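# Unrack the bike and stand it on its kickstand

## Task

Get the bicycle out of the floor-standing rack (the rack is loose and can slide) and leave it standing by itself on its kickstand. When finished, nothing may be in contact with the bike: no wall, no furniture, no loose item and not the rack. The robot must have released the bike and moved away from it, and must itself still be upright and not leaning. A bike that only stays up because the robot is supporting it does not count.

## Robot and tools

ROBOT. A Hello Robot Stretch 3 with a single arm. It has a two-wheeled base (0.33 m long, 0.34 m wide), a lift that slides up a mast, and a telescoping arm that sticks out to the robot's right side, ending in a wrist (yaw, pitch, roll) and a gripper. The base cannot move sideways; to carry the gripper forward or back you drive the base. Turning in place pivots about a point midway between the wheels, 0.05 m behind the front edge; with arm in and wrist folded the robot sweeps a 0.28 m radius circle, more if the wrist is unfolded.

FRAMES. Base frame: origin on the floor between the drive wheels, x ahead, y to the left, z up. hand_pose is reported in this frame at the fingertip contact point. Odometry frame is where the base started; heading is positive leftward, -3.142 to 3.142.

TOOL execute_actions, argument actions: a list run in order. Each action may hold robot, steps (1 to 450 control steps, 30 per second, default 1) and until (an early-exit condition, only together with steps). {"steps": n} alone just waits. If any action is malformed or out of range, the whole call is rejected and nothing new runs.
robot can be: a single command; a list of up to 8 commands executed one after another, which may include {"pause_s": s} (up to 15 s); or {"stop": true}, which brakes everything and clears the queue.
A command holds base, joints, contact_limits, or a mix; its parts start together and keep running across later actions.
base takes exactly one key and is an offset from where the base is when that command begins: translate_m in metres (forward positive, |value| up to 1) or rotate_rad in radians (counter-clockwise/left positive, |value| up to 3.2).
joints is a dictionary of absolute targets by name; unnamed joints keep their current target. Ranges: lift_m 0 to 1.1 (arm height); arm_m 0 to 0.52 (extension); wrist_yaw_rad -1.345 to 4.42 (0 along the arm, positive toward the front, 3.0 folded over the base); wrist_pitch_rad -1.57 to 0.451 (negative tips fingers down); wrist_roll_rad -2.911 to 2.911; gripper_m -0.089 to 0.179 (larger is wider; actual fingertip gap is a bit smaller, zero below 0.007); head_pan_rad -3.953 to 1.73 (0 ahead, positive left, -1.57 toward the arm side); head_tilt_rad -1.53 to 0.419 (negative down).
contact_limits: {"arm_m": effort %} from 1 to 100; the arm halts with contact_stop near that effort (negative when retracting). It stays in force until the arm's next command.
until: under robot, fields such as base_status, queue, queue_left, refusals, or per joint the reading, _goal and _status, compared as [op, value] with =, !=, <, <=, >, >=; {"status": "ended"} waits until nothing is moving and no queue runs. Under any, status ended fires when the first motion or queue finishes.

TOOL zoom_image: camera (head_camera, nav_camera or wrist_camera) and region [x0, y0, x1, y1] in pixels of that camera's latest image, top-left origin, at most 504 by 504.

TOOL finished_scene: scene (integer). Ends the scene and reports success; irreversible. Call it only after every motion has come to rest.

RESULTS. Each result is a snapshot plus one image per camera. base_status shows progress as (done so far of goal). joint_goals, joint_status, measured_speeds, motor_effort (percent; bracket is peak since last result), queue state, refusals. Status words: moving, done, off_target (came to rest short; may still push), contact_stop (arm or lift hit something and went slack), time_out, stopped, not_commanded, torque_fault (wrist servo off for about 10 s, limp). Lines starting refused:, dropped: or replaced: explain rejected goals, abandoned queue items or how a prior motion ended. on_its_own reports goals the robot changed by itself, slack or switched-off joints, and a lean in base_tilt. lidar_m gives 12 ranges, 30 degrees each, starting straight ahead and going counter-clockwise, at 0.17 m height. wrist_depth_mm and head_depth_mm are 7x7 median depth grids.

SPEED. The base is fast only when stowed (lift_m under 0.30, arm_m under 0.03, wrist_yaw_rad above 2.54); otherwise 0.10 m/s and 0.63 rad/s.

GRIPPER. Close to a value below the object's width to grasp; open at least 0.02 beyond where the pads touched to release. Neither reading nor done confirms a grasp; check images.

CAUTIONS. Fold or unfold the wrist only with lift_m 0.32 to 0.95, pitch -0.4 and roll near 0; keep pitch at -0.5 or lower when yaw is under -0.4. Pushing with the arm high (gripper above about 0.45 m), pushing again after a contact_stop, or driving while hooked on something fixed can tip the robot; if base_tilt leans, back off in small steps, free the gripper and lower the lift toward 0.2. Avoid snagging furniture, especially reversing. The rack can slide, so don't shove it. Don't let the bike drop or fall, avoid slams and hard pushes, and don't hold the bike at the end.

Each tool is called after ">>>" by a JSON object that holds its "name" and its "arguments", one argument or row to a line.

## Session

>>> {"name": "execute_actions", "arguments": {
  "actions": []
}}

Scene clock: 0.00 s.
robot.base_odometry: x=+0.000 y=+0.000 heading=+0.000 (m, m, rad; robot's odometry frame)
robot.turned_by_wheels: +0.000 (rad since the last result)
robot.turned_by_imu: +0.000 (rad since the last result)
robot.base_tilt: forward=-2.5 right=-1.3 (deg)
robot.lidar_m: 1.21 2.12 2.25 2.63 4.02 2.23 1.68 1.62 1.13 0.85 0.82 0.86
robot.head_depth_mm: 1045 1049 1047 1048 1046 1052 1056 / 1204 1205 1204 1209 1209 1206 1209 / 1413 1414 1420 1423 1421 1422 1431 / 1715 1715 1718 1726 1728 1733 1732 / 1965 2121 2131 2167 2161 2186 1994 / 1968 2071 2081 2072 2102 2120 2060 / 1922 1949 1982 1999 1998 2017 1980
robot.base_status: not_commanded
robot.joint_positions: lift_m=+0.486 arm_m=+0.001 wrist_yaw_rad=+2.851 wrist_pitch_rad=-0.332 wrist_roll_rad=-0.011 gripper_m=+0.037 head_pan_rad=-0.015 head_tilt_rad=+0.005
robot.joint_goals: lift_m=+0.486 arm_m=+0.001 wrist_yaw_rad=+2.851 wrist_pitch_rad=-0.332 wrist_roll_rad=-0.011 gripper_m=+0.037 head_pan_rad=-0.015 head_tilt_rad=+0.005
robot.joint_status: lift_m=not_commanded arm_m=not_commanded wrist_yaw_rad=not_commanded wrist_pitch_rad=not_commanded wrist_roll_rad=not_commanded gripper_m=not_commanded head_pan_rad=not_commanded head_tilt_rad=not_commanded
robot.measured_speeds: translate_m=+0.000 rotate_rad=+0.000 lift_m=+0.000 arm_m=+0.000 wrist_yaw_rad=+0.000 wrist_pitch_rad=+0.000 wrist_roll_rad=+0.000 head_pan_rad=+0.000 head_tilt_rad=+0.000
robot: refusals=0 queue=idle queue_left=0
robot.motor_effort: left_wheel=+1 right_wheel=+0 lift_m=+30 arm_m=+0 wrist_yaw_rad=+1 wrist_pitch_rad=+4 wrist_roll_rad=+0 gripper_m=-1 head_pan_rad=-1 head_tilt_rad=+2 (%)
robot.hand_pose: x=+0.0459 y=+0.0787 z=+0.5185 quat_wxyz=(+0.217, +0.703, +0.016, +0.677) (m; robot's base frame)
robot.wrist_depth_mm: - - - - - - - / - - - - - - - / - - - - - - - / - - - - - - - / 970 - - 946 - 942 966 / 797 - 794 797 801 781 778 / 679 670 659 659 655 653 663
pictures: head_camera (sideways: a quarter turn clockwise sets it upright), nav_camera (sideways: a quarter turn counterclockwise sets it upright), wrist_camera
Images, in order (width x height): head_camera 896x504, nav_camera 672x504, wrist_camera 644x364.

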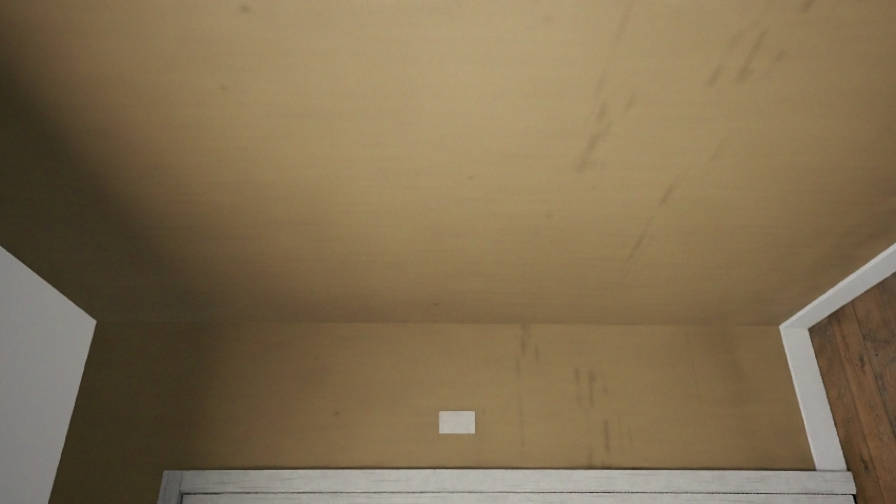

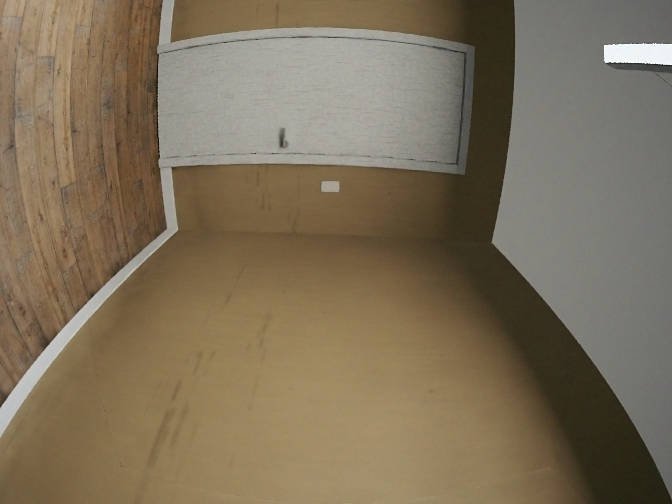

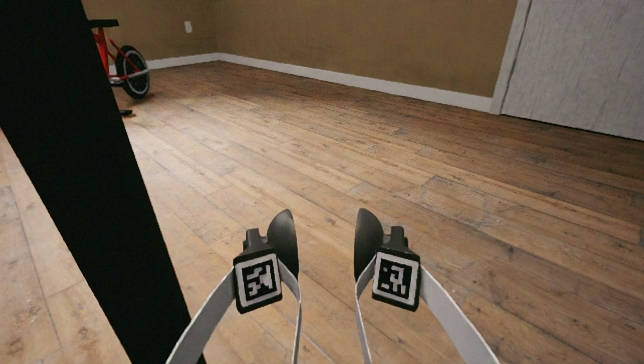

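>>> {"name": "execute_actions", "arguments": {
  "actions": [
    {"robot":{"base":{"rotate_rad":2.2},"joints":{"head_tilt_rad":-0.5,"wrist_pitch_rad":-0.4,"wrist_yaw_rad":3.0}},"steps":450,"until":{"robot":{"status":"ended"}}}
  ]
}}

Scene clock: 4.57 s.
robot.base_odometry: x=+0.000 y=+0.000 heading=+2.200 (m, m, rad; robot's odometry frame)
robot.turned_by_wheels: +2.200 (rad since the last result)
robot.turned_by_imu: +2.206 (rad since the last result)
robot.base_tilt: forward=-2.4 right=-1.2 (deg)
robot.lidar_m: 2.05 2.08 1.64 1.62 1.05 0.83 0.82 0.88 1.33 2.12 2.31 2.30
robot.head_depth_mm: 3186 3453 3297 2442 1895 1514 1271 / 3213 3468 3717 2268 1895 1519 1265 / 3285 3571 3725 2500 1889 1512 1266 / 3324 3588 3758 2525 1896 1511 1261 / 3338 3664 3785 2518 1889 1511 1261 / 3403 3695 3759 2520 1882 1510 1265 / 3272 3343 3326 2513 1878 1516 1266
robot.base_status: done (rotate_rad +2.1999 of +2.2000)
robot.joint_positions: lift_m=+0.486 arm_m=+0.001 wrist_yaw_rad=+2.998 wrist_pitch_rad=-0.411 wrist_roll_rad=-0.011 gripper_m=+0.037 head_pan_rad=-0.015 head_tilt_rad=-0.494
robot.joint_goals: lift_m=+0.486 arm_m=+0.001 wrist_yaw_rad=+3.000 wrist_pitch_rad=-0.400 wrist_roll_rad=-0.011 gripper_m=+0.037 head_pan_rad=-0.015 head_tilt_rad=-0.500
robot.joint_status: lift_m=not_commanded arm_m=not_commanded wrist_yaw_rad=done wrist_pitch_rad=done wrist_roll_rad=not_commanded gripper_m=not_commanded head_pan_rad=not_commanded head_tilt_rad=done
robot.measured_speeds: translate_m=+0.000 rotate_rad=+0.000 lift_m=+0.000 arm_m=+0.000 wrist_yaw_rad=+0.000 wrist_pitch_rad=+0.000 wrist_roll_rad=+0.000 head_pan_rad=+0.000 head_tilt_rad=+0.000
robot: refusals=0 queue=done queue_left=0
robot.motor_effort: left_wheel=-2(8) right_wheel=+3(8) lift_m=+30(30) arm_m=+0(0) wrist_yaw_rad=+3(3) wrist_pitch_rad=+4(4) wrist_roll_rad=+0(0) gripper_m=-1(0) head_pan_rad=+0(0) head_tilt_rad=-3(22) (%)
robot.hand_pose: x=+0.0110 y=+0.0770 z=+0.5002 quat_wxyz=(+0.194, +0.697, +0.096, +0.684) (m; robot's base frame)
robot.wrist_depth_mm: 928 - - - - - - / 965 - - - - - - / 940 - - - - - - / 941 - - - - - - / 843 867 - 854 891 856 850 / 719 733 - 710 724 712 703 / 633 635 - 619 610 616 608
pictures: head_camera (sideways: a quarter turn clockwise sets it upright), nav_camera (sideways: a quarter turn counterclockwise sets it upright), wrist_camera
Images, in order (width x height): head_camera 896x504, nav_camera 672x504, wrist_camera 644x364.

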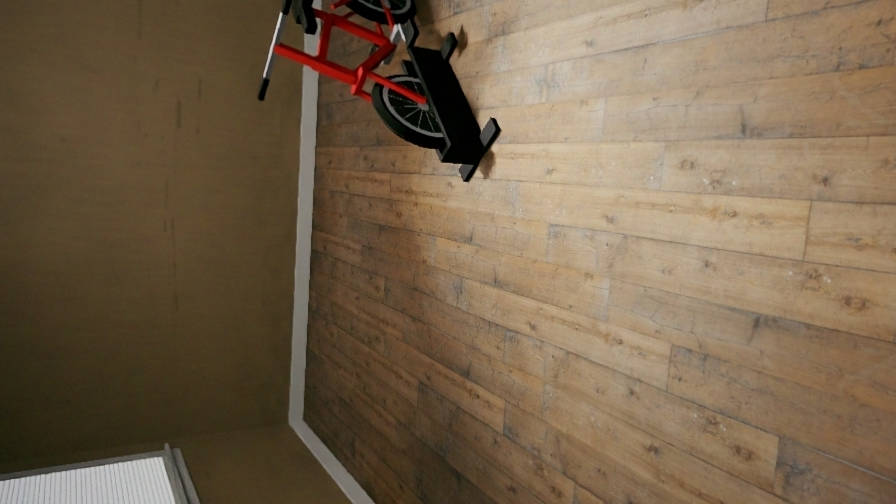

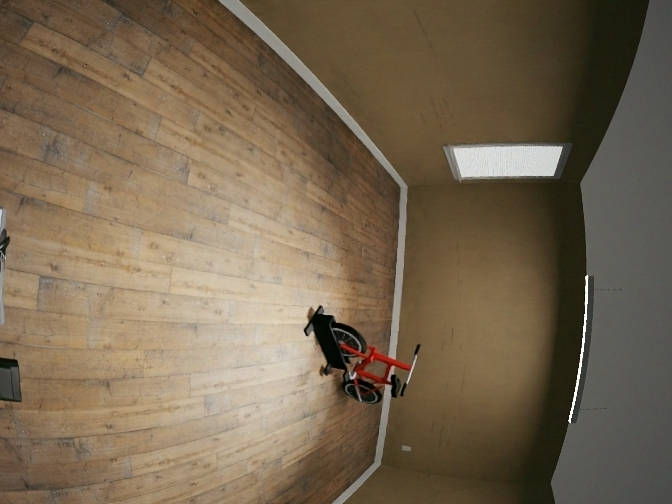

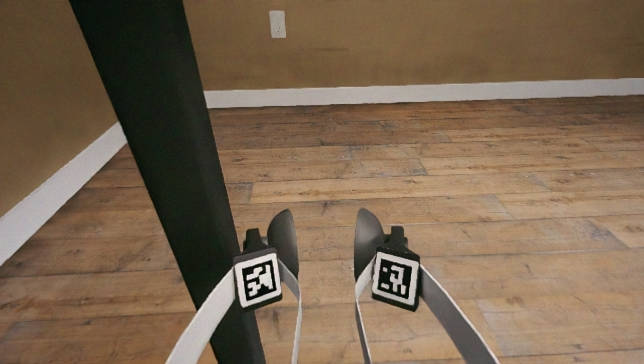

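>>> {"name": "execute_actions", "arguments": {
  "actions": [
    {"robot":[{"base":{"rotate_rad":-0.6},"joints":{"lift_m":0.27}},{"base":{"translate_m":1}},{"base":{"translate_m":1}},{"base":{"translate_m":0.4}},{"base":{"rotate_rad":2.87},"joints":{"head_pan_rad":-1.57,"head_tilt_rad":-0.9}}],"steps":450,"until":{"robot":{"status":"ended"}}},
    {"steps":300,"until":{"robot":{"status":"ended"}}}
  ]
}}

Scene clock: 23.67 s.
robot.base_odometry: x=-0.070 y=+2.399 heading=-1.813 (m, m, rad; robot's odometry frame)
robot.turned_by_wheels: +2.270 (rad since the last result)
robot.turned_by_imu: +2.274 (rad since the last result)
robot.base_tilt: forward=-2.3 right=-1.3 (deg)
robot.lidar_m: 3.15 2.94 2.07 1.22 1.05 1.05 1.22 1.82 0.65 0.63 0.75 0.90
robot.head_depth_mm: 1833 2059 1850 1576 1346 1212 1098 / 1990 2146 1853 1580 1277 1220 1123 / 2191 2245 1851 1578 1295 1222 - / 2432 2242 1859 944 1332 1225 - / 2664 2257 1853 1062 1334 1223 1100 / 2689 2245 1864 1545 1282 1220 1099 / 2551 2268 1782 1066 1310 1222 1099
robot.base_status: done (rotate_rad +2.8699 of +2.8700)
robot.joint_positions: lift_m=+0.270 arm_m=+0.001 wrist_yaw_rad=+2.999 wrist_pitch_rad=-0.413 wrist_roll_rad=-0.011 gripper_m=+0.037 head_pan_rad=-1.563 head_tilt_rad=-0.889
robot.joint_goals: lift_m=+0.270 arm_m=+0.001 wrist_yaw_rad=+3.000 wrist_pitch_rad=-0.400 wrist_roll_rad=-0.011 gripper_m=+0.037 head_pan_rad=-1.570 head_tilt_rad=-0.900
robot.joint_status: lift_m=done arm_m=not_commanded wrist_yaw_rad=done wrist_pitch_rad=done wrist_roll_rad=not_commanded gripper_m=not_commanded head_pan_rad=done head_tilt_rad=done
robot.measured_speeds: translate_m=+0.000 rotate_rad=+0.000 lift_m=+0.000 arm_m=+0.000 wrist_yaw_rad=+0.000 wrist_pitch_rad=+0.000 wrist_roll_rad=+0.000 head_pan_rad=+0.000 head_tilt_rad=+0.000
robot: refusals=0 queue=done queue_left=0
robot.motor_effort: left_wheel=-3(12) right_wheel=+3(13) lift_m=+27(28) arm_m=-1(1) wrist_yaw_rad=+2(2) wrist_pitch_rad=+4(4) wrist_roll_rad=+0(0) gripper_m=+0(1) head_pan_rad=-5(52) head_tilt_rad=-4(24) (%)
robot.hand_pose: x=+0.0108 y=+0.0768 z=+0.2840 quat_wxyz=(+0.194, +0.696, +0.097, +0.684) (m; robot's base frame)
robot.wrist_depth_mm: 774 - - - - - - / 791 - - - - - - / 830 905 922 923 912 905 887 / 696 712 711 701 710 686 685 / 564 563 - 566 586 562 550 / 483 498 - - 480 466 470 / 424 - - - 405 407 407
pictures: head_camera (sideways: a quarter turn clockwise sets it upright), nav_camera (sideways: a quarter turn counterclockwise sets it upright), wrist_camera
Images, in order (width x height): head_camera 896x504, nav_camera 672x504, wrist_camera 644x364.

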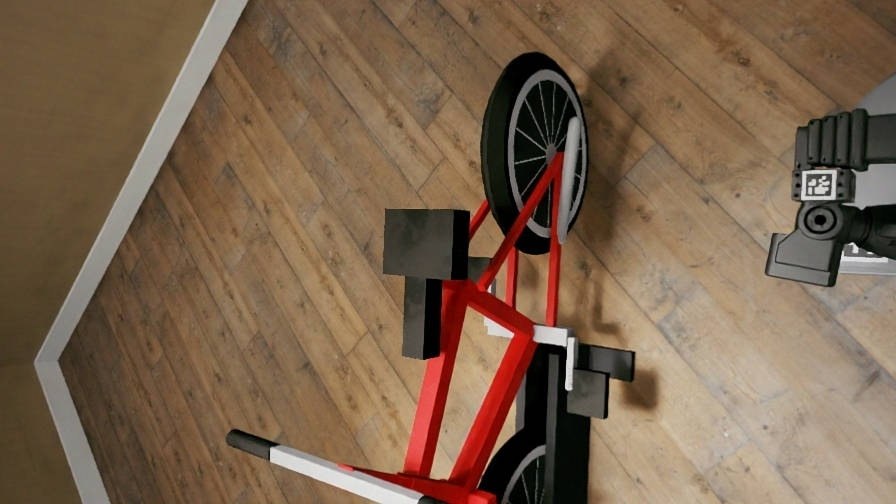

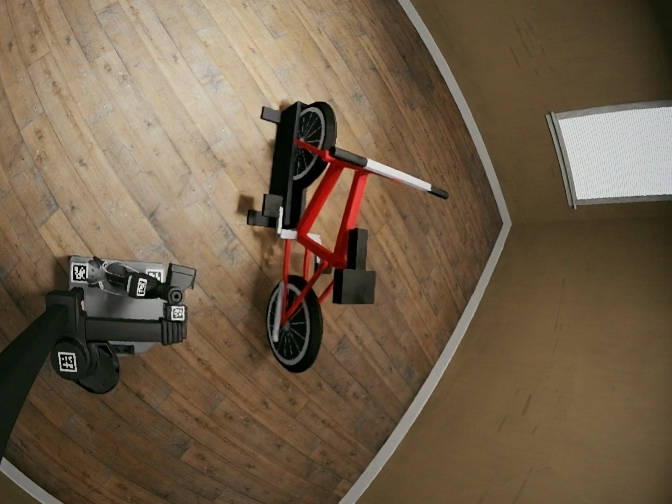

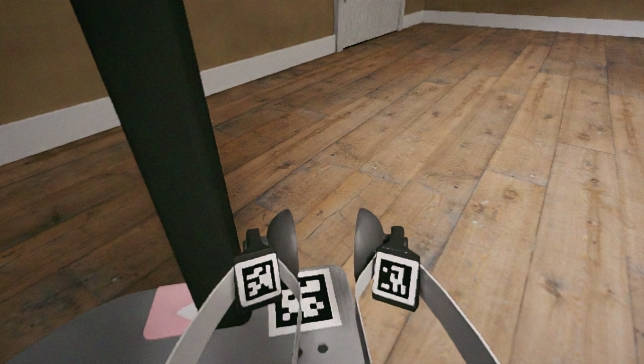

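>>> {"name": "execute_actions", "arguments": {
  "actions": [
    {"robot":[{"base":{"translate_m":-0.12},"joints":{"lift_m":0.35}},{"joints":{"wrist_yaw_rad":0,"gripper_m":0.0,"head_tilt_rad":-1.05}}],"steps":450,"until":{"robot":{"status":"ended"}}}
  ]
}}

Scene clock: 28.13 s.
robot.base_odometry: x=-0.041 y=+2.515 heading=-1.813 (m, m, rad; robot's odometry frame)
robot.turned_by_wheels: +0.000 (rad since the last result)
robot.turned_by_imu: +0.000 (rad since the last result)
robot.base_tilt: forward=-2.5 right=-1.3 (deg)
robot.lidar_m: 3.24 3.02 1.90 1.12 0.97 0.96 1.12 1.74 0.65 0.63 0.82 0.90
robot.head_depth_mm: 1845 1812 1595 1426 1292 1179 1100 / 1995 1814 1601 1411 1294 1192 - / 2068 1828 1615 1198 1292 - - / 2114 1816 1602 1191 1289 1191 - / 2103 1828 931 1369 1295 1181 1086 / 2113 1821 999 1350 1298 1183 1087 / 2106 1828 1551 1252 1298 1185 1090
robot.base_status: done (translate_m -0.1200 of -0.1200)
robot.joint_positions: lift_m=+0.350 arm_m=+0.001 wrist_yaw_rad=+0.002 wrist_pitch_rad=-0.413 wrist_roll_rad=-0.011 gripper_m=+0.000 head_pan_rad=-1.563 head_tilt_rad=-1.037
robot.joint_goals: lift_m=+0.350 arm_m=+0.001 wrist_yaw_rad=+0.000 wrist_pitch_rad=-0.400 wrist_roll_rad=-0.011 gripper_m=+0.000 head_pan_rad=-1.570 head_tilt_rad=-1.050
robot.joint_status: lift_m=done arm_m=not_commanded wrist_yaw_rad=done wrist_pitch_rad=done wrist_roll_rad=not_commanded gripper_m=done head_pan_rad=done head_tilt_rad=done
robot.measured_speeds: translate_m=+0.000 rotate_rad=+0.000 lift_m=+0.000 arm_m=+0.000 wrist_yaw_rad=+0.000 wrist_pitch_rad=+0.000 wrist_roll_rad=+0.000 head_pan_rad=+0.000 head_tilt_rad=+0.000
robot: refusals=0 queue=done queue_left=0
robot.motor_effort: left_wheel=-2(12) right_wheel=+3(8) lift_m=+33(35) arm_m=+0(1) wrist_yaw_rad=-2(3) wrist_pitch_rad=+4(4) wrist_roll_rad=+0(0) gripper_m=-1(80) head_pan_rad=-4(4) head_tilt_rad=-5(14) (%)
robot.hand_pose: x=-0.0210 y=-0.3710 z=+0.3637 quat_wxyz=(+0.696, +0.147, -0.688, -0.144) (m; robot's base frame)
robot.wrist_depth_mm: - 395 - - - - - / - 377 - 382 - - - / - - 403 401 414 - - / 544 491 450 438 467 799 835 / 490 599 543 426 619 678 668 / 536 559 569 - 572 572 555 / 485 490 485 489 485 490 481
pictures: head_camera (sideways: a quarter turn clockwise sets it upright), nav_camera (sideways: a quarter turn counterclockwise sets it upright), wrist_camera
Images, in order (width x height): head_camera 896x504, nav_camera 672x504, wrist_camera 644x364.

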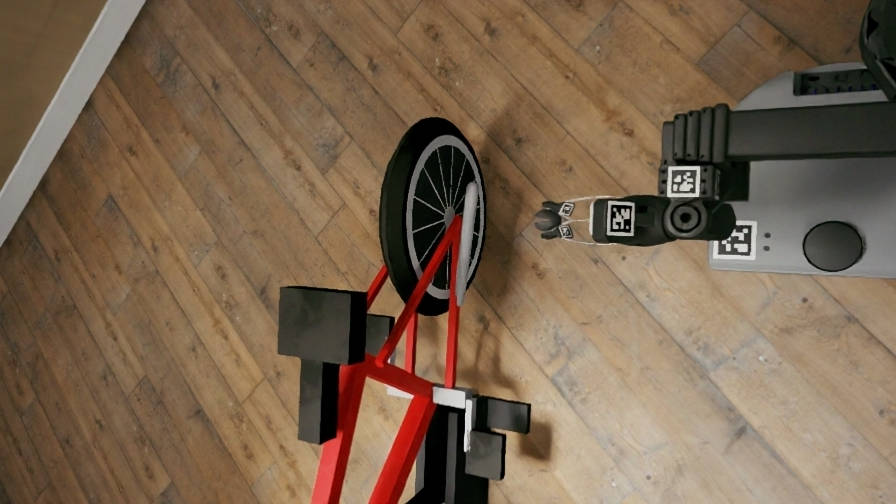

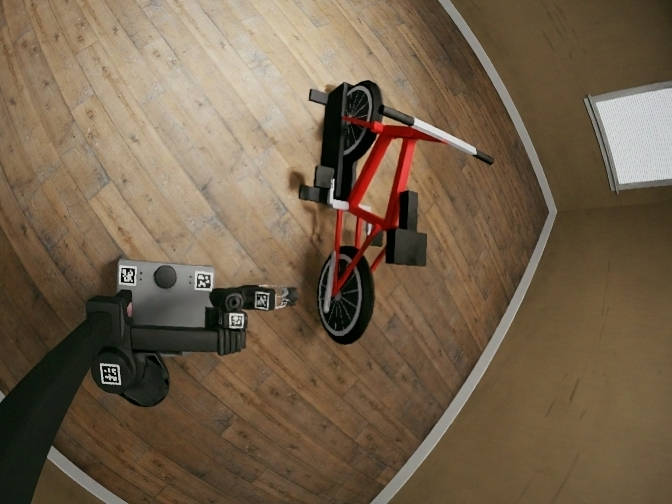

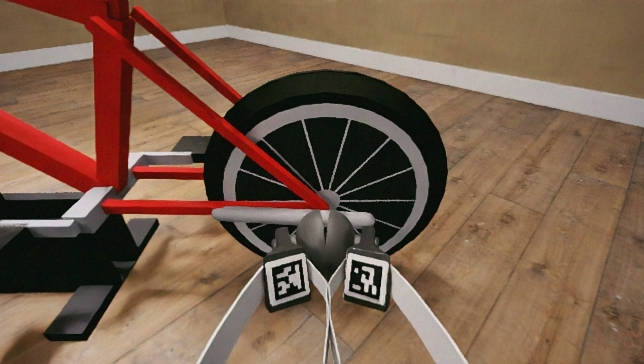

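>>> {"name": "execute_actions", "arguments": {
  "actions": [
    {"robot":[{"base":{"translate_m":-0.05},"joints":{"lift_m":0.26,"arm_m":0.16}}],"steps":450,"until":{"robot":{"status":"ended"}}}
  ]
}}

Scene clock: 30.63 s.
robot.base_odometry: x=-0.029 y=+2.564 heading=-1.813 (m, m, rad; robot's odometry frame)
robot.turned_by_wheels: +0.000 (rad since the last result)
robot.turned_by_imu: +0.000 (rad since the last result)
robot.base_tilt: forward=-2.3 right=-1.2 (deg)
robot.lidar_m: 3.28 3.05 1.87 1.08 0.93 0.93 1.08 1.71 1.70 0.63 0.65 0.90
robot.head_depth_mm: 1816 1818 1593 1430 1289 1178 1098 / 1971 1817 1603 1429 1292 1197 - / 2049 1826 1598 1273 1329 1202 - / 2118 1829 1612 1193 1285 1191 - / 2096 1825 1527 1277 1297 1186 1085 / 2111 1817 947 1354 1297 1181 1088 / 2113 1822 1528 1201 1296 1183 1090
robot.base_status: done (translate_m -0.0500 of -0.0500)
robot.joint_positions: lift_m=+0.260 arm_m=+0.160 wrist_yaw_rad=+0.001 wrist_pitch_rad=-0.413 wrist_roll_rad=-0.011 gripper_m=+0.000 head_pan_rad=-1.563 head_tilt_rad=-1.037
robot.joint_goals: lift_m=+0.260 arm_m=+0.160 wrist_yaw_rad=+0.000 wrist_pitch_rad=-0.400 wrist_roll_rad=-0.011 gripper_m=+0.000 head_pan_rad=-1.570 head_tilt_rad=-1.050
robot.joint_status: lift_m=done arm_m=done wrist_yaw_rad=done wrist_pitch_rad=done wrist_roll_rad=not_commanded gripper_m=done head_pan_rad=done head_tilt_rad=done
robot.measured_speeds: translate_m=+0.000 rotate_rad=+0.000 lift_m=+0.000 arm_m=+0.000 wrist_yaw_rad=+0.000 wrist_pitch_rad=+0.000 wrist_roll_rad=+0.000 head_pan_rad=+0.000 head_tilt_rad=+0.000
robot: refusals=0 queue=done queue_left=0
robot.motor_effort: left_wheel=-2(8) right_wheel=+3(5) lift_m=+27(32) arm_m=+5(4) wrist_yaw_rad=+0(1) wrist_pitch_rad=+4(4) wrist_roll_rad=+0(0) gripper_m=-3(2) head_pan_rad=-4(4) head_tilt_rad=-4(5) (%)
robot.hand_pose: x=-0.0213 y=-0.5296 z=+0.2739 quat_wxyz=(+0.696, +0.146, -0.688, -0.144) (m; robot's base frame)
robot.wrist_depth_mm: - - 202 204 - - 952 / - 216 212 214 220 - - / 817 227 234 233 236 860 868 / 339 262 255 261 263 679 680 / 271 274 267 283 298 541 547 / 456 432 344 - 461 462 462 / 399 399 391 380 396 389 398
pictures: head_camera (sideways: a quarter turn clockwise sets it upright), nav_camera (sideways: a quarter turn counterclockwise sets it upright), wrist_camera
Images, in order (width x height): head_camera 896x504, nav_camera 672x504, wrist_camera 644x364.

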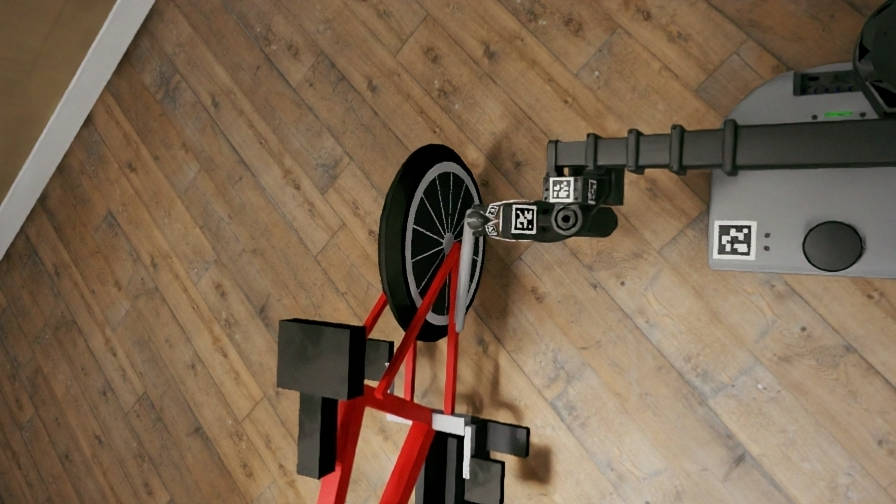

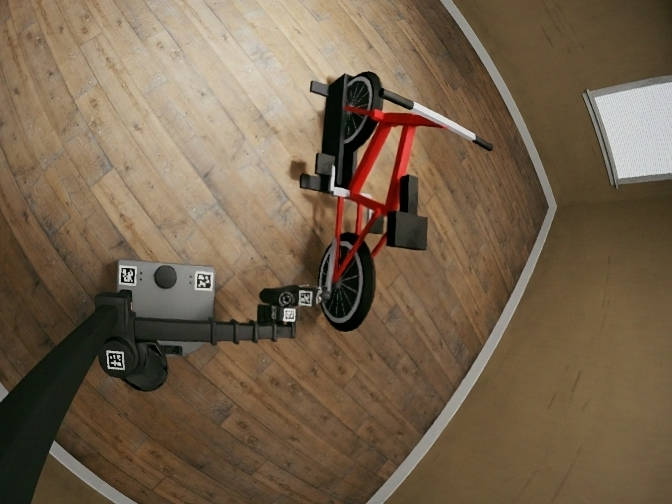

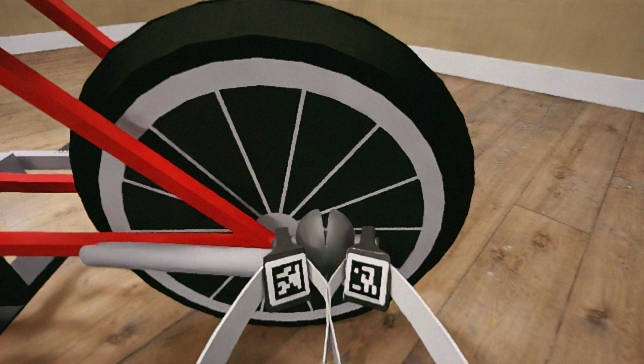

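>>> {"name": "execute_actions", "arguments": {
  "actions": [
    {"robot":[{"joints":{"arm_m":0.222}},{"joints":{"lift_m":0.15}}],"steps":450,"until":{"robot":{"status":"ended"}}}
  ]
}}

Scene clock: 33.13 s.
robot.base_odometry: x=-0.029 y=+2.564 heading=-1.813 (m, m, rad; robot's odometry frame)
robot.turned_by_wheels: +0.000 (rad since the last result)
robot.turned_by_imu: +0.000 (rad since the last result)
robot.base_tilt: forward=-2.5 right=-1.2 (deg)
robot.lidar_m: 3.26 3.06 1.87 1.08 0.93 0.93 1.08 1.71 1.71 0.63 0.65 0.90
robot.head_depth_mm: 1825 1822 1599 1425 1292 1179 1095 / 1973 1818 1597 1430 1291 1194 - / 2055 1819 1600 1215 1274 1198 - / 2100 1824 1600 1165 1276 1195 - / 2102 1826 1527 1275 1298 1185 1086 / 2108 1824 947 1356 1299 1185 1090 / 2111 1833 1533 1190 1301 1181 1089
robot.base_status: done (translate_m -0.0500 of -0.0500)
robot.joint_positions: lift_m=+0.191 arm_m=+0.222 wrist_yaw_rad=+0.001 wrist_pitch_rad=-0.356 wrist_roll_rad=-0.011 gripper_m=+0.000 head_pan_rad=-1.563 head_tilt_rad=-1.038
robot.joint_goals: lift_m=+0.192 arm_m=+0.222 wrist_yaw_rad=+0.000 wrist_pitch_rad=-0.400 wrist_roll_rad=-0.011 gripper_m=+0.000 head_pan_rad=-1.570 head_tilt_rad=-1.050
robot.joint_status: lift_m=contact_stop arm_m=done wrist_yaw_rad=done wrist_pitch_rad=done wrist_roll_rad=not_commanded gripper_m=done head_pan_rad=done head_tilt_rad=done
robot.measured_speeds: translate_m=+0.000 rotate_rad=+0.000 lift_m=-0.022 arm_m=+0.000 wrist_yaw_rad=+0.000 wrist_pitch_rad=+0.168 wrist_roll_rad=+0.000 head_pan_rad=+0.000 head_tilt_rad=+0.000
robot: refusals=0 queue=dropped queue_left=0
robot.on_its_own: lift_m is slack since a contact_stop, until your next command for it (your +0.150 is given up)
robot.motor_effort: left_wheel=-2(2) right_wheel=+3(3) lift_m=+33(33) arm_m=+5(5) wrist_yaw_rad=+0(1) wrist_pitch_rad=-20(21) wrist_roll_rad=+0(0) gripper_m=-2(2) head_pan_rad=-4(4) head_tilt_rad=-4(6) (%)
robot.hand_pose: x=-0.0213 y=-0.5983 z=+0.2178 quat_wxyz=(+0.700, +0.127, -0.692, -0.125) (m; robot's base frame)
robot.wrist_depth_mm: 137 137 137 137 138 151 933 / 149 148 149 149 150 156 961 / 145 163 163 163 164 168 834 / 179 160 179 179 180 185 612 / 195 191 190 192 201 207 483 / 171 165 163 - 228 388 403 / 349 258 257 261 263 347 344
pictures: head_camera (sideways: a quarter turn clockwise sets it upright), nav_camera (sideways: a quarter turn counterclockwise sets it upright), wrist_camera
Images, in order (width x height): head_camera 896x504, nav_camera 672x504, wrist_camera 644x364.

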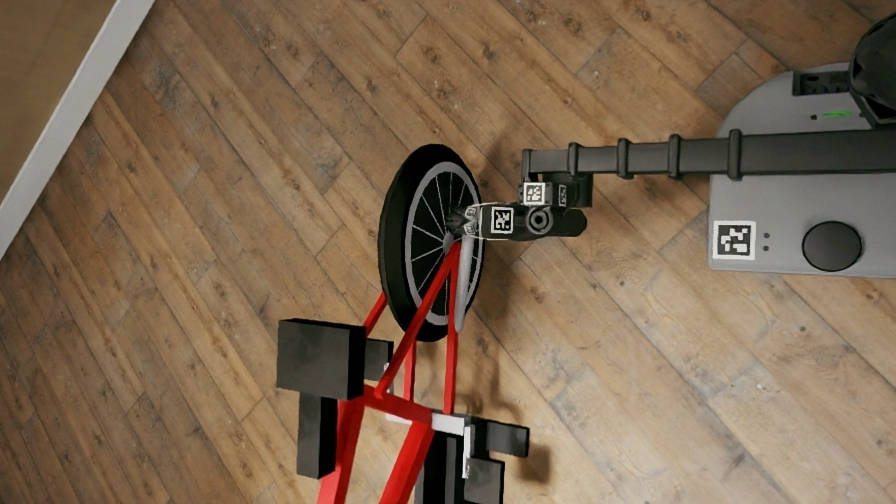

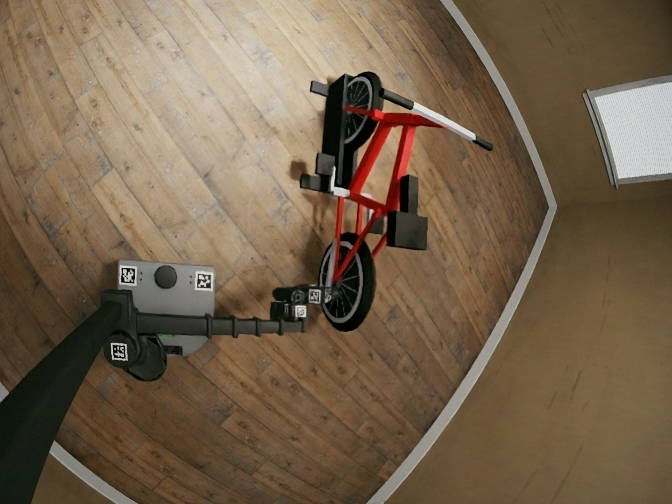

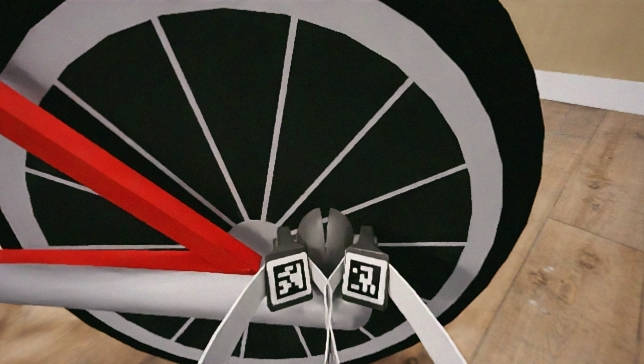

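Possibly catching the dropout, or a stiff spring. Shift back slightly and retry.

>>> {"name": "execute_actions", "arguments": {
  "actions": [
    {"robot":[{"joints":{"lift_m":0.23}},{"base":{"translate_m":-0.02},"joints":{"arm_m":0.205}},{"joints":{"lift_m":0.12}}],"steps":450,"until":{"robot":{"status":"ended"}}},
    {"steps":10}
  ]
}}

Scene clock: 36.27 s.
robot.base_odometry: x=-0.024 y=+2.583 heading=-1.813 (m, m, rad; robot's odometry frame)
robot.turned_by_wheels: +0.000 (rad since the last result)
robot.turned_by_imu: +0.000 (rad since the last result)
robot.base_tilt: forward=-2.3 right=-1.3 (deg)
robot.lidar_m: 3.30 3.07 1.84 1.06 0.92 0.92 1.06 1.69 1.69 0.63 0.66 0.91
robot.head_depth_mm: 1797 1804 1594 1429 1289 1179 1095 / 1941 1816 1601 1427 1293 1191 - / 2040 1807 1602 1326 1257 1211 - / 2099 1815 1596 1186 1284 1197 - / 2106 1811 1547 1304 1294 1181 1088 / 2109 1835 949 1375 1299 1182 1088 / 2121 1825 1534 1255 1298 1181 1092
robot.base_status: done (translate_m -0.0200 of -0.0200)
robot.joint_positions: lift_m=+0.196 arm_m=+0.205 wrist_yaw_rad=+0.006 wrist_pitch_rad=-0.365 wrist_roll_rad=-0.011 gripper_m=+0.000 head_pan_rad=-1.563 head_tilt_rad=-1.038
robot.joint_goals: lift_m=+0.196 arm_m=+0.205 wrist_yaw_rad=+0.000 wrist_pitch_rad=-0.400 wrist_roll_rad=-0.011 gripper_m=+0.000 head_pan_rad=-1.570 head_tilt_rad=-1.050
robot.joint_status: lift_m=contact_stop arm_m=done wrist_yaw_rad=done wrist_pitch_rad=done wrist_roll_rad=not_commanded gripper_m=done head_pan_rad=done head_tilt_rad=done
robot.measured_speeds: translate_m=+0.000 rotate_rad=+0.000 lift_m=+0.003 arm_m=+0.000 wrist_yaw_rad=+0.000 wrist_pitch_rad=+0.000 wrist_roll_rad=+0.000 head_pan_rad=+0.000 head_tilt_rad=+0.000
robot: refusals=0 queue=dropped queue_left=0
robot.on_its_own: lift_m is slack since a contact_stop, until your next command for it (your +0.120 is given up)
robot.motor_effort: left_wheel=-1(7) right_wheel=+1(5) lift_m=+26(33) arm_m=+4(4) wrist_yaw_rad=-5(8) wrist_pitch_rad=-13(18) wrist_roll_rad=+0(0) gripper_m=-1(2) head_pan_rad=-4(4) head_tilt_rad=-4(5) (%)
robot.hand_pose: x=-0.0201 y=-0.5804 z=+0.2204 quat_wxyz=(+0.700, +0.131, -0.691, -0.126) (m; robot's base frame)
robot.wrist_depth_mm: 159 158 159 158 164 - 934 / 172 172 172 172 172 - 958 / 166 188 188 188 189 733 837 / 206 185 207 206 206 562 612 / 204 204 198 218 230 469 489 / 383 258 181 - 258 411 400 / 354 334 294 297 338 346 346
pictures: head_camera (sideways: a quarter turn clockwise sets it upright), nav_camera (sideways: a quarter turn counterclockwise sets it upright), wrist_camera
Images, in order (width x height): head_camera 896x504, nav_camera 672x504, wrist_camera 644x364.

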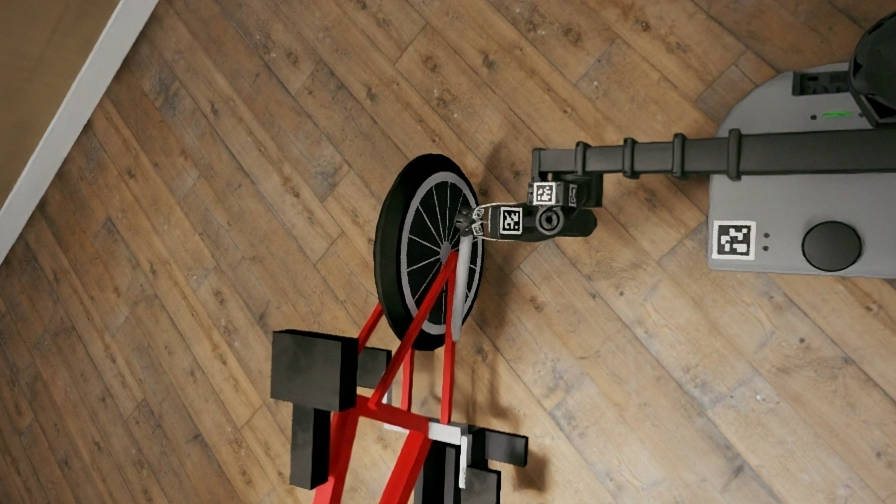

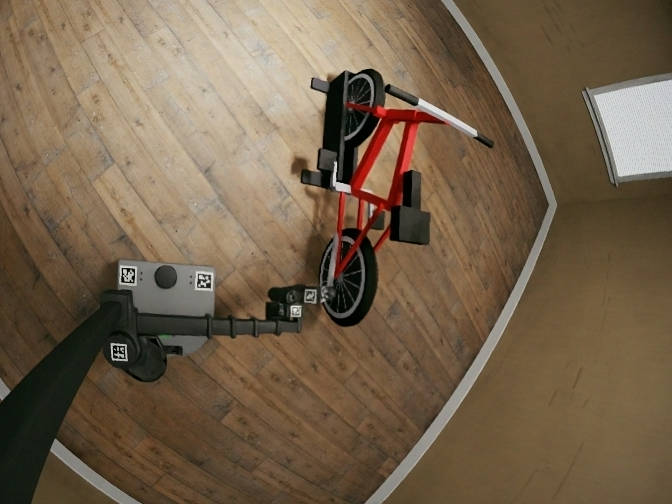

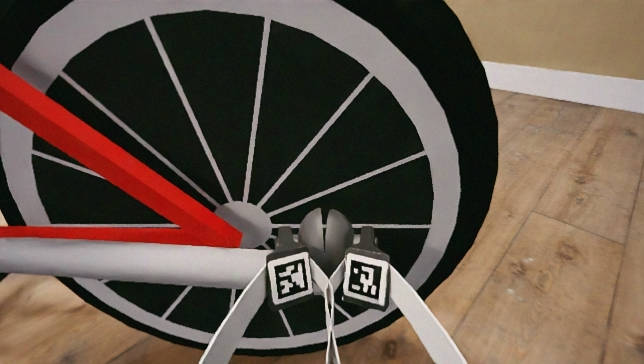

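>>> {"name": "execute_actions", "arguments": {
  "actions": [
    {"robot":[{"joints":{"lift_m":0.195,"wrist_pitch_rad":-0.75}}],"steps":60,"until":{"robot":{"status":"ended"}}}
  ]
}}

Scene clock: 37.13 s.
robot.base_odometry: x=-0.024 y=+2.583 heading=-1.813 (m, m, rad; robot's odometry frame)
robot.turned_by_wheels: +0.000 (rad since the last result)
robot.turned_by_imu: +0.008 (rad since the last result)
robot.base_tilt: forward=-2.9 right=-2.3 (deg)
robot.lidar_m: 3.32 3.07 1.81 1.05 0.91 0.91 1.07 1.69 1.70 0.56 0.61 0.91
robot.head_depth_mm: 1814 1840 1622 1434 1297 1182 1094 / 1992 1846 1619 1439 1300 1199 - / 2081 1854 1624 1284 1267 1203 - / 2161 1861 1629 1209 1287 1200 - / 2184 1872 1572 1284 1303 1187 1091 / 2189 1876 973 1390 1313 1189 1094 / 2185 1876 1569 1211 1312 1189 1095
robot.base_status: done (translate_m -0.0200 of -0.0200)
robot.joint_positions: lift_m=+0.204 arm_m=+0.205 wrist_yaw_rad=+0.011 wrist_pitch_rad=-0.643 wrist_roll_rad=-0.011 gripper_m=+0.000 head_pan_rad=-1.563 head_tilt_rad=-1.038
robot.joint_goals: lift_m=+0.204 arm_m=+0.205 wrist_yaw_rad=+0.000 wrist_pitch_rad=-0.750 wrist_roll_rad=-0.011 gripper_m=+0.000 head_pan_rad=-1.570 head_tilt_rad=-1.050
robot.joint_status: lift_m=contact_stop arm_m=done wrist_yaw_rad=done wrist_pitch_rad=off_target wrist_roll_rad=not_commanded gripper_m=done head_pan_rad=done head_tilt_rad=done
robot.measured_speeds: translate_m=+0.000 rotate_rad=+0.000 lift_m=+0.015 arm_m=+0.000 wrist_yaw_rad=+0.010 wrist_pitch_rad=+0.000 wrist_roll_rad=+0.000 head_pan_rad=+0.000 head_tilt_rad=+0.000
robot: refusals=0 queue=dropped queue_left=0
robot.on_its_own: lift_m is slack since a contact_stop, until your next command for it (your +0.195 is given up)
robot.motor_effort: left_wheel=+1(4) right_wheel=-1(1) lift_m=+11(28) arm_m=+6(6) wrist_yaw_rad=-10(9) wrist_pitch_rad=-39(69) wrist_roll_rad=+0(0) gripper_m=-2(3) head_pan_rad=-4(4) head_tilt_rad=-5(5) (%)
robot.hand_pose: x=-0.0195 y=-0.5401 z=+0.1700 quat_wxyz=(+0.676, +0.228, -0.665, -0.219) (m; robot's base frame)
robot.wrist_depth_mm: 151 168 171 170 170 175 792 / 195 174 193 192 193 198 627 / 212 212 202 220 223 481 514 / 197 198 264 262 261 439 428 / 396 378 183 - 370 380 381 / 344 343 340 327 343 332 330 / 307 308 305 301 303 295 297
pictures: head_camera (sideways: a quarter turn clockwise sets it upright), nav_camera (sideways: a quarter turn counterclockwise sets it upright), wrist_camera
Images, in order (width x height): head_camera 896x504, nav_camera 672x504, wrist_camera 644x364.

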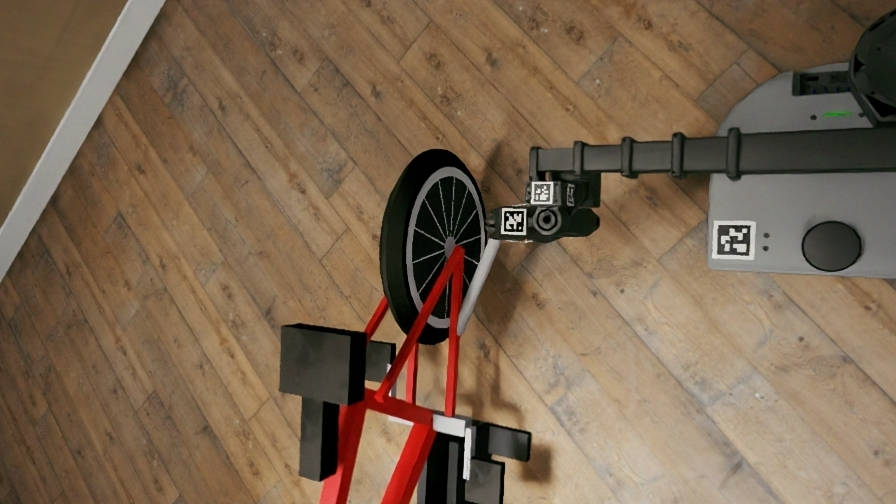

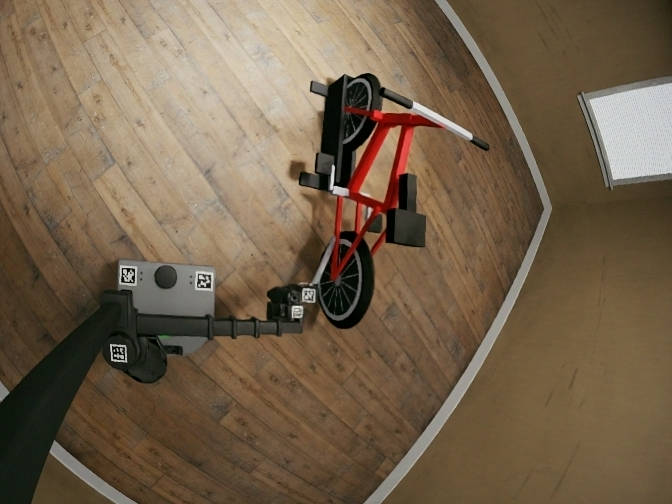

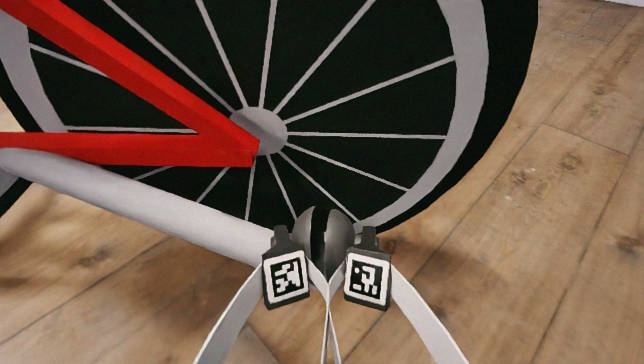

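It moves, swinging down and outward. Continue.

>>> {"name": "execute_actions", "arguments": {
  "actions": [
    {"robot":{"base":{"translate_m":0.03},"joints":{"lift_m":0.19,"wrist_pitch_rad":-1.0,"arm_m":0.22}},"steps":45,"until":{"robot":{"status":"ended"}}}
  ]
}}

Scene clock: 38.73 s.
robot.base_odometry: x=-0.032 y=+2.554 heading=-1.813 (m, m, rad; robot's odometry frame)
robot.turned_by_wheels: +0.000 (rad since the last result)
robot.turned_by_imu: -0.034 (rad since the last result)
robot.base_tilt: forward=-2.0 right=-1.2 (deg)
robot.lidar_m: 3.24 3.06 1.90 1.10 0.93 0.93 1.07 1.71 1.71 0.63 0.65 0.88
robot.head_depth_mm: 1795 1800 1591 1423 1288 1180 1096 / 1939 1798 1591 1423 1284 1193 - / 2045 1797 1597 1302 1254 1208 - / 2092 1808 1597 1186 1274 1208 - / 2078 1810 1537 1319 1290 1182 1090 / 2077 1823 940 1368 1295 1183 1091 / 2081 1806 1525 1199 1296 1183 1091
robot.base_status: moving (translate_m +0.0300 of +0.0300)
robot.joint_positions: lift_m=+0.208 arm_m=+0.220 wrist_yaw_rad=+0.000 wrist_pitch_rad=-1.004 wrist_roll_rad=-0.010 gripper_m=+0.000 head_pan_rad=-1.569 head_tilt_rad=-1.044
robot.joint_goals: lift_m=+0.208 arm_m=+0.220 wrist_yaw_rad=+0.000 wrist_pitch_rad=-1.000 wrist_roll_rad=-0.010 gripper_m=+0.000 head_pan_rad=-1.570 head_tilt_rad=-1.050
robot.joint_status: lift_m=contact_stop arm_m=done wrist_yaw_rad=done wrist_pitch_rad=done wrist_roll_rad=not_commanded gripper_m=done head_pan_rad=done head_tilt_rad=done
robot.measured_speeds: translate_m=+0.000 rotate_rad=-0.001 lift_m=+0.000 arm_m=+0.000 wrist_yaw_rad=+0.000 wrist_pitch_rad=+0.000 wrist_roll_rad=+0.000 head_pan_rad=+0.000 head_tilt_rad=+0.000
robot: refusals=0 queue=running queue_left=0
robot.on_its_own: lift_m is slack since a contact_stop, until your next command for it (your +0.190 is given up)
robot.motor_effort: left_wheel=+0(43) right_wheel=+2(62) lift_m=+30(38) arm_m=+3(17) wrist_yaw_rad=+0(12) wrist_pitch_rad=+1(44) wrist_roll_rad=+0(1) gripper_m=-2(3) head_pan_rad=-2(4) head_tilt_rad=-2(4) (%)
robot.hand_pose: x=-0.0216 y=-0.4820 z=+0.1178 quat_wxyz=(+0.623, +0.342, -0.616, -0.339) (m; robot's base frame)
robot.wrist_depth_mm: 207 210 212 217 219 373 381 / 353 257 262 266 336 348 349 / 327 323 318 323 325 326 326 / 302 302 302 304 300 303 301 / 285 284 286 292 286 284 285 / 268 268 269 - 271 268 269 / 254 253 253 252 252 253 252
pictures: head_camera (sideways: a quarter turn clockwise sets it upright), nav_camera (sideways: a quarter turn counterclockwise sets it upright), wrist_camera
Images, in order (width x height): head_camera 896x504, nav_camera 672x504, wrist_camera 644x364.

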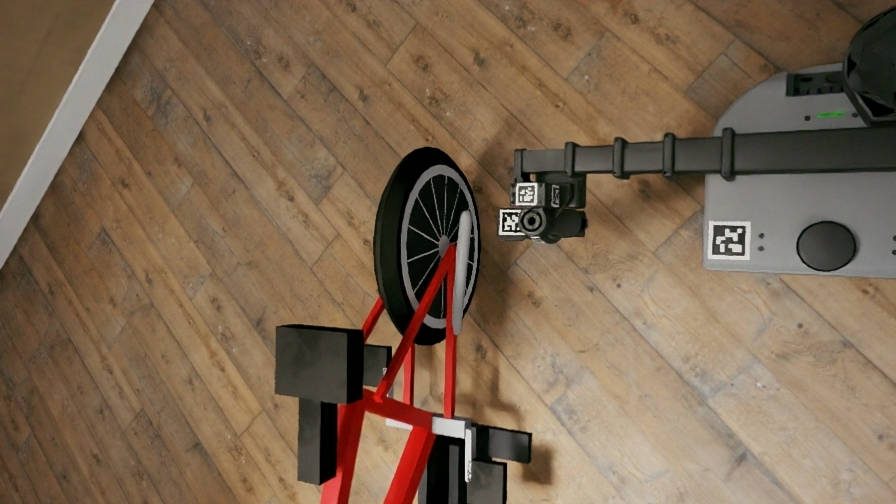

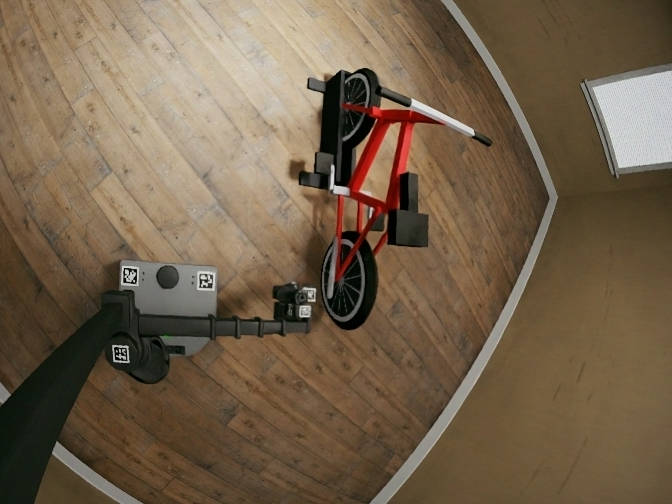

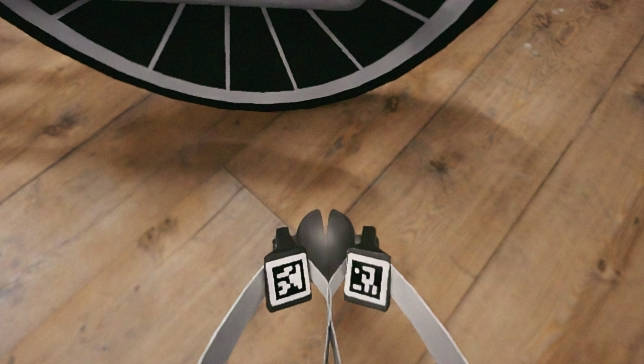

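>>> {"name": "execute_actions", "arguments": {
  "actions": [
    {"robot":[{"joints":{"arm_m":0.13}},{"joints":{"lift_m":0.14,"wrist_pitch_rad":0.05}},{"joints":{"arm_m":0.225}},{"joints":{"lift_m":0.115}}],"steps":300,"until":{"robot":{"status":"ended"}}},
    {"robot":{"joints":{"wrist_pitch_rad":-0.5}},"steps":30,"until":{"robot":{"status":"ended"}}}
  ]
}}

Scene clock: 45.90 s.
robot.base_odometry: x=-0.032 y=+2.554 heading=-1.813 (m, m, rad; robot's odometry frame)
robot.turned_by_wheels: +0.000 (rad since the last result)
robot.turned_by_imu: -0.004 (rad since the last result)
robot.base_tilt: forward=-2.4 right=-1.3 (deg)
robot.lidar_m: 3.25 3.06 1.91 1.10 0.93 0.93 1.06 1.71 1.71 0.54 0.65 0.89
robot.head_depth_mm: 1798 1796 1590 1416 1285 1174 1096 / 1944 1799 1586 1426 1289 1192 - / 2034 1801 1595 1282 1269 - - / 2072 1798 1597 1195 1276 1209 - / 2074 1799 1543 1201 1295 1180 1089 / 2080 1813 962 1363 1294 1182 1089 / 2079 1804 1519 1255 1299 1182 1089
robot.base_status: done (translate_m +0.0300 of +0.0300)
robot.joint_positions: lift_m=+0.115 arm_m=+0.225 wrist_yaw_rad=-0.003 wrist_pitch_rad=-0.484 wrist_roll_rad=+0.002 gripper_m=+0.000 head_pan_rad=-1.569 head_tilt_rad=-1.044
robot.joint_goals: lift_m=+0.115 arm_m=+0.225 wrist_yaw_rad=+0.000 wrist_pitch_rad=-0.500 wrist_roll_rad=+0.002 gripper_m=+0.000 head_pan_rad=-1.570 head_tilt_rad=-1.050
robot.joint_status: lift_m=done arm_m=done wrist_yaw_rad=done wrist_pitch_rad=moving wrist_roll_rad=not_commanded gripper_m=done head_pan_rad=done head_tilt_rad=done
robot.measured_speeds: translate_m=+0.000 rotate_rad=+0.000 lift_m=+0.000 arm_m=+0.000 wrist_yaw_rad=+0.000 wrist_pitch_rad=-0.024 wrist_roll_rad=+0.000 head_pan_rad=+0.000 head_tilt_rad=+0.000
robot: refusals=0 queue=running queue_left=0
robot.motor_effort: left_wheel=+1(8) right_wheel=+2(18) lift_m=+24(30) arm_m=+4(18) wrist_yaw_rad=+3(4) wrist_pitch_rad=-6(66) wrist_roll_rad=-5(7) gripper_m=-1(2) head_pan_rad=-1(1) head_tilt_rad=-2(2) (%)
robot.hand_pose: x=-0.0222 y=-0.5852 z=+0.1133 quat_wxyz=(+0.686, +0.168, -0.687, -0.171) (m; robot's base frame)
robot.wrist_depth_mm: 143 125 145 149 152 154 857 / 133 133 157 163 166 171 627 / 175 176 178 181 186 197 467 / 194 197 200 205 208 374 371 / 209 223 230 224 306 311 309 / 93 259 264 - 272 268 268 / 87 87 237 237 235 235 232
pictures: head_camera (sideways: a quarter turn clockwise sets it upright), nav_camera (sideways: a quarter turn counterclockwise sets it upright), wrist_camera
Images, in order (width x height): head_camera 896x504, nav_camera 672x504, wrist_camera 644x364.

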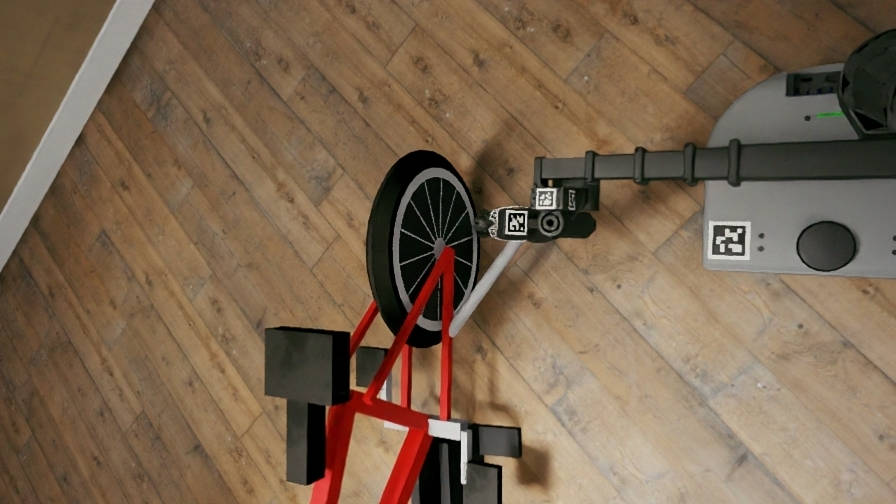

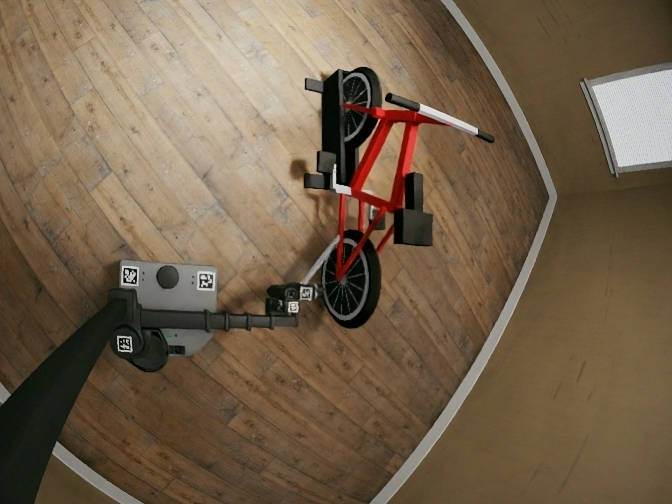

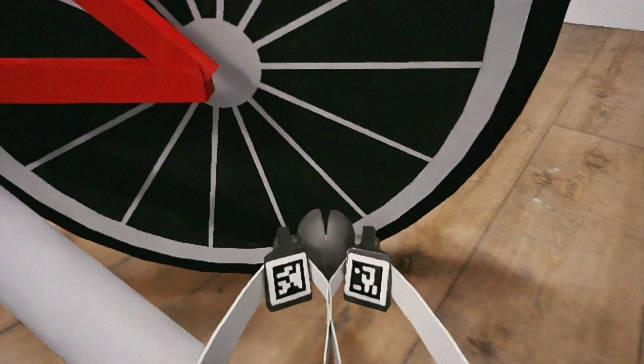

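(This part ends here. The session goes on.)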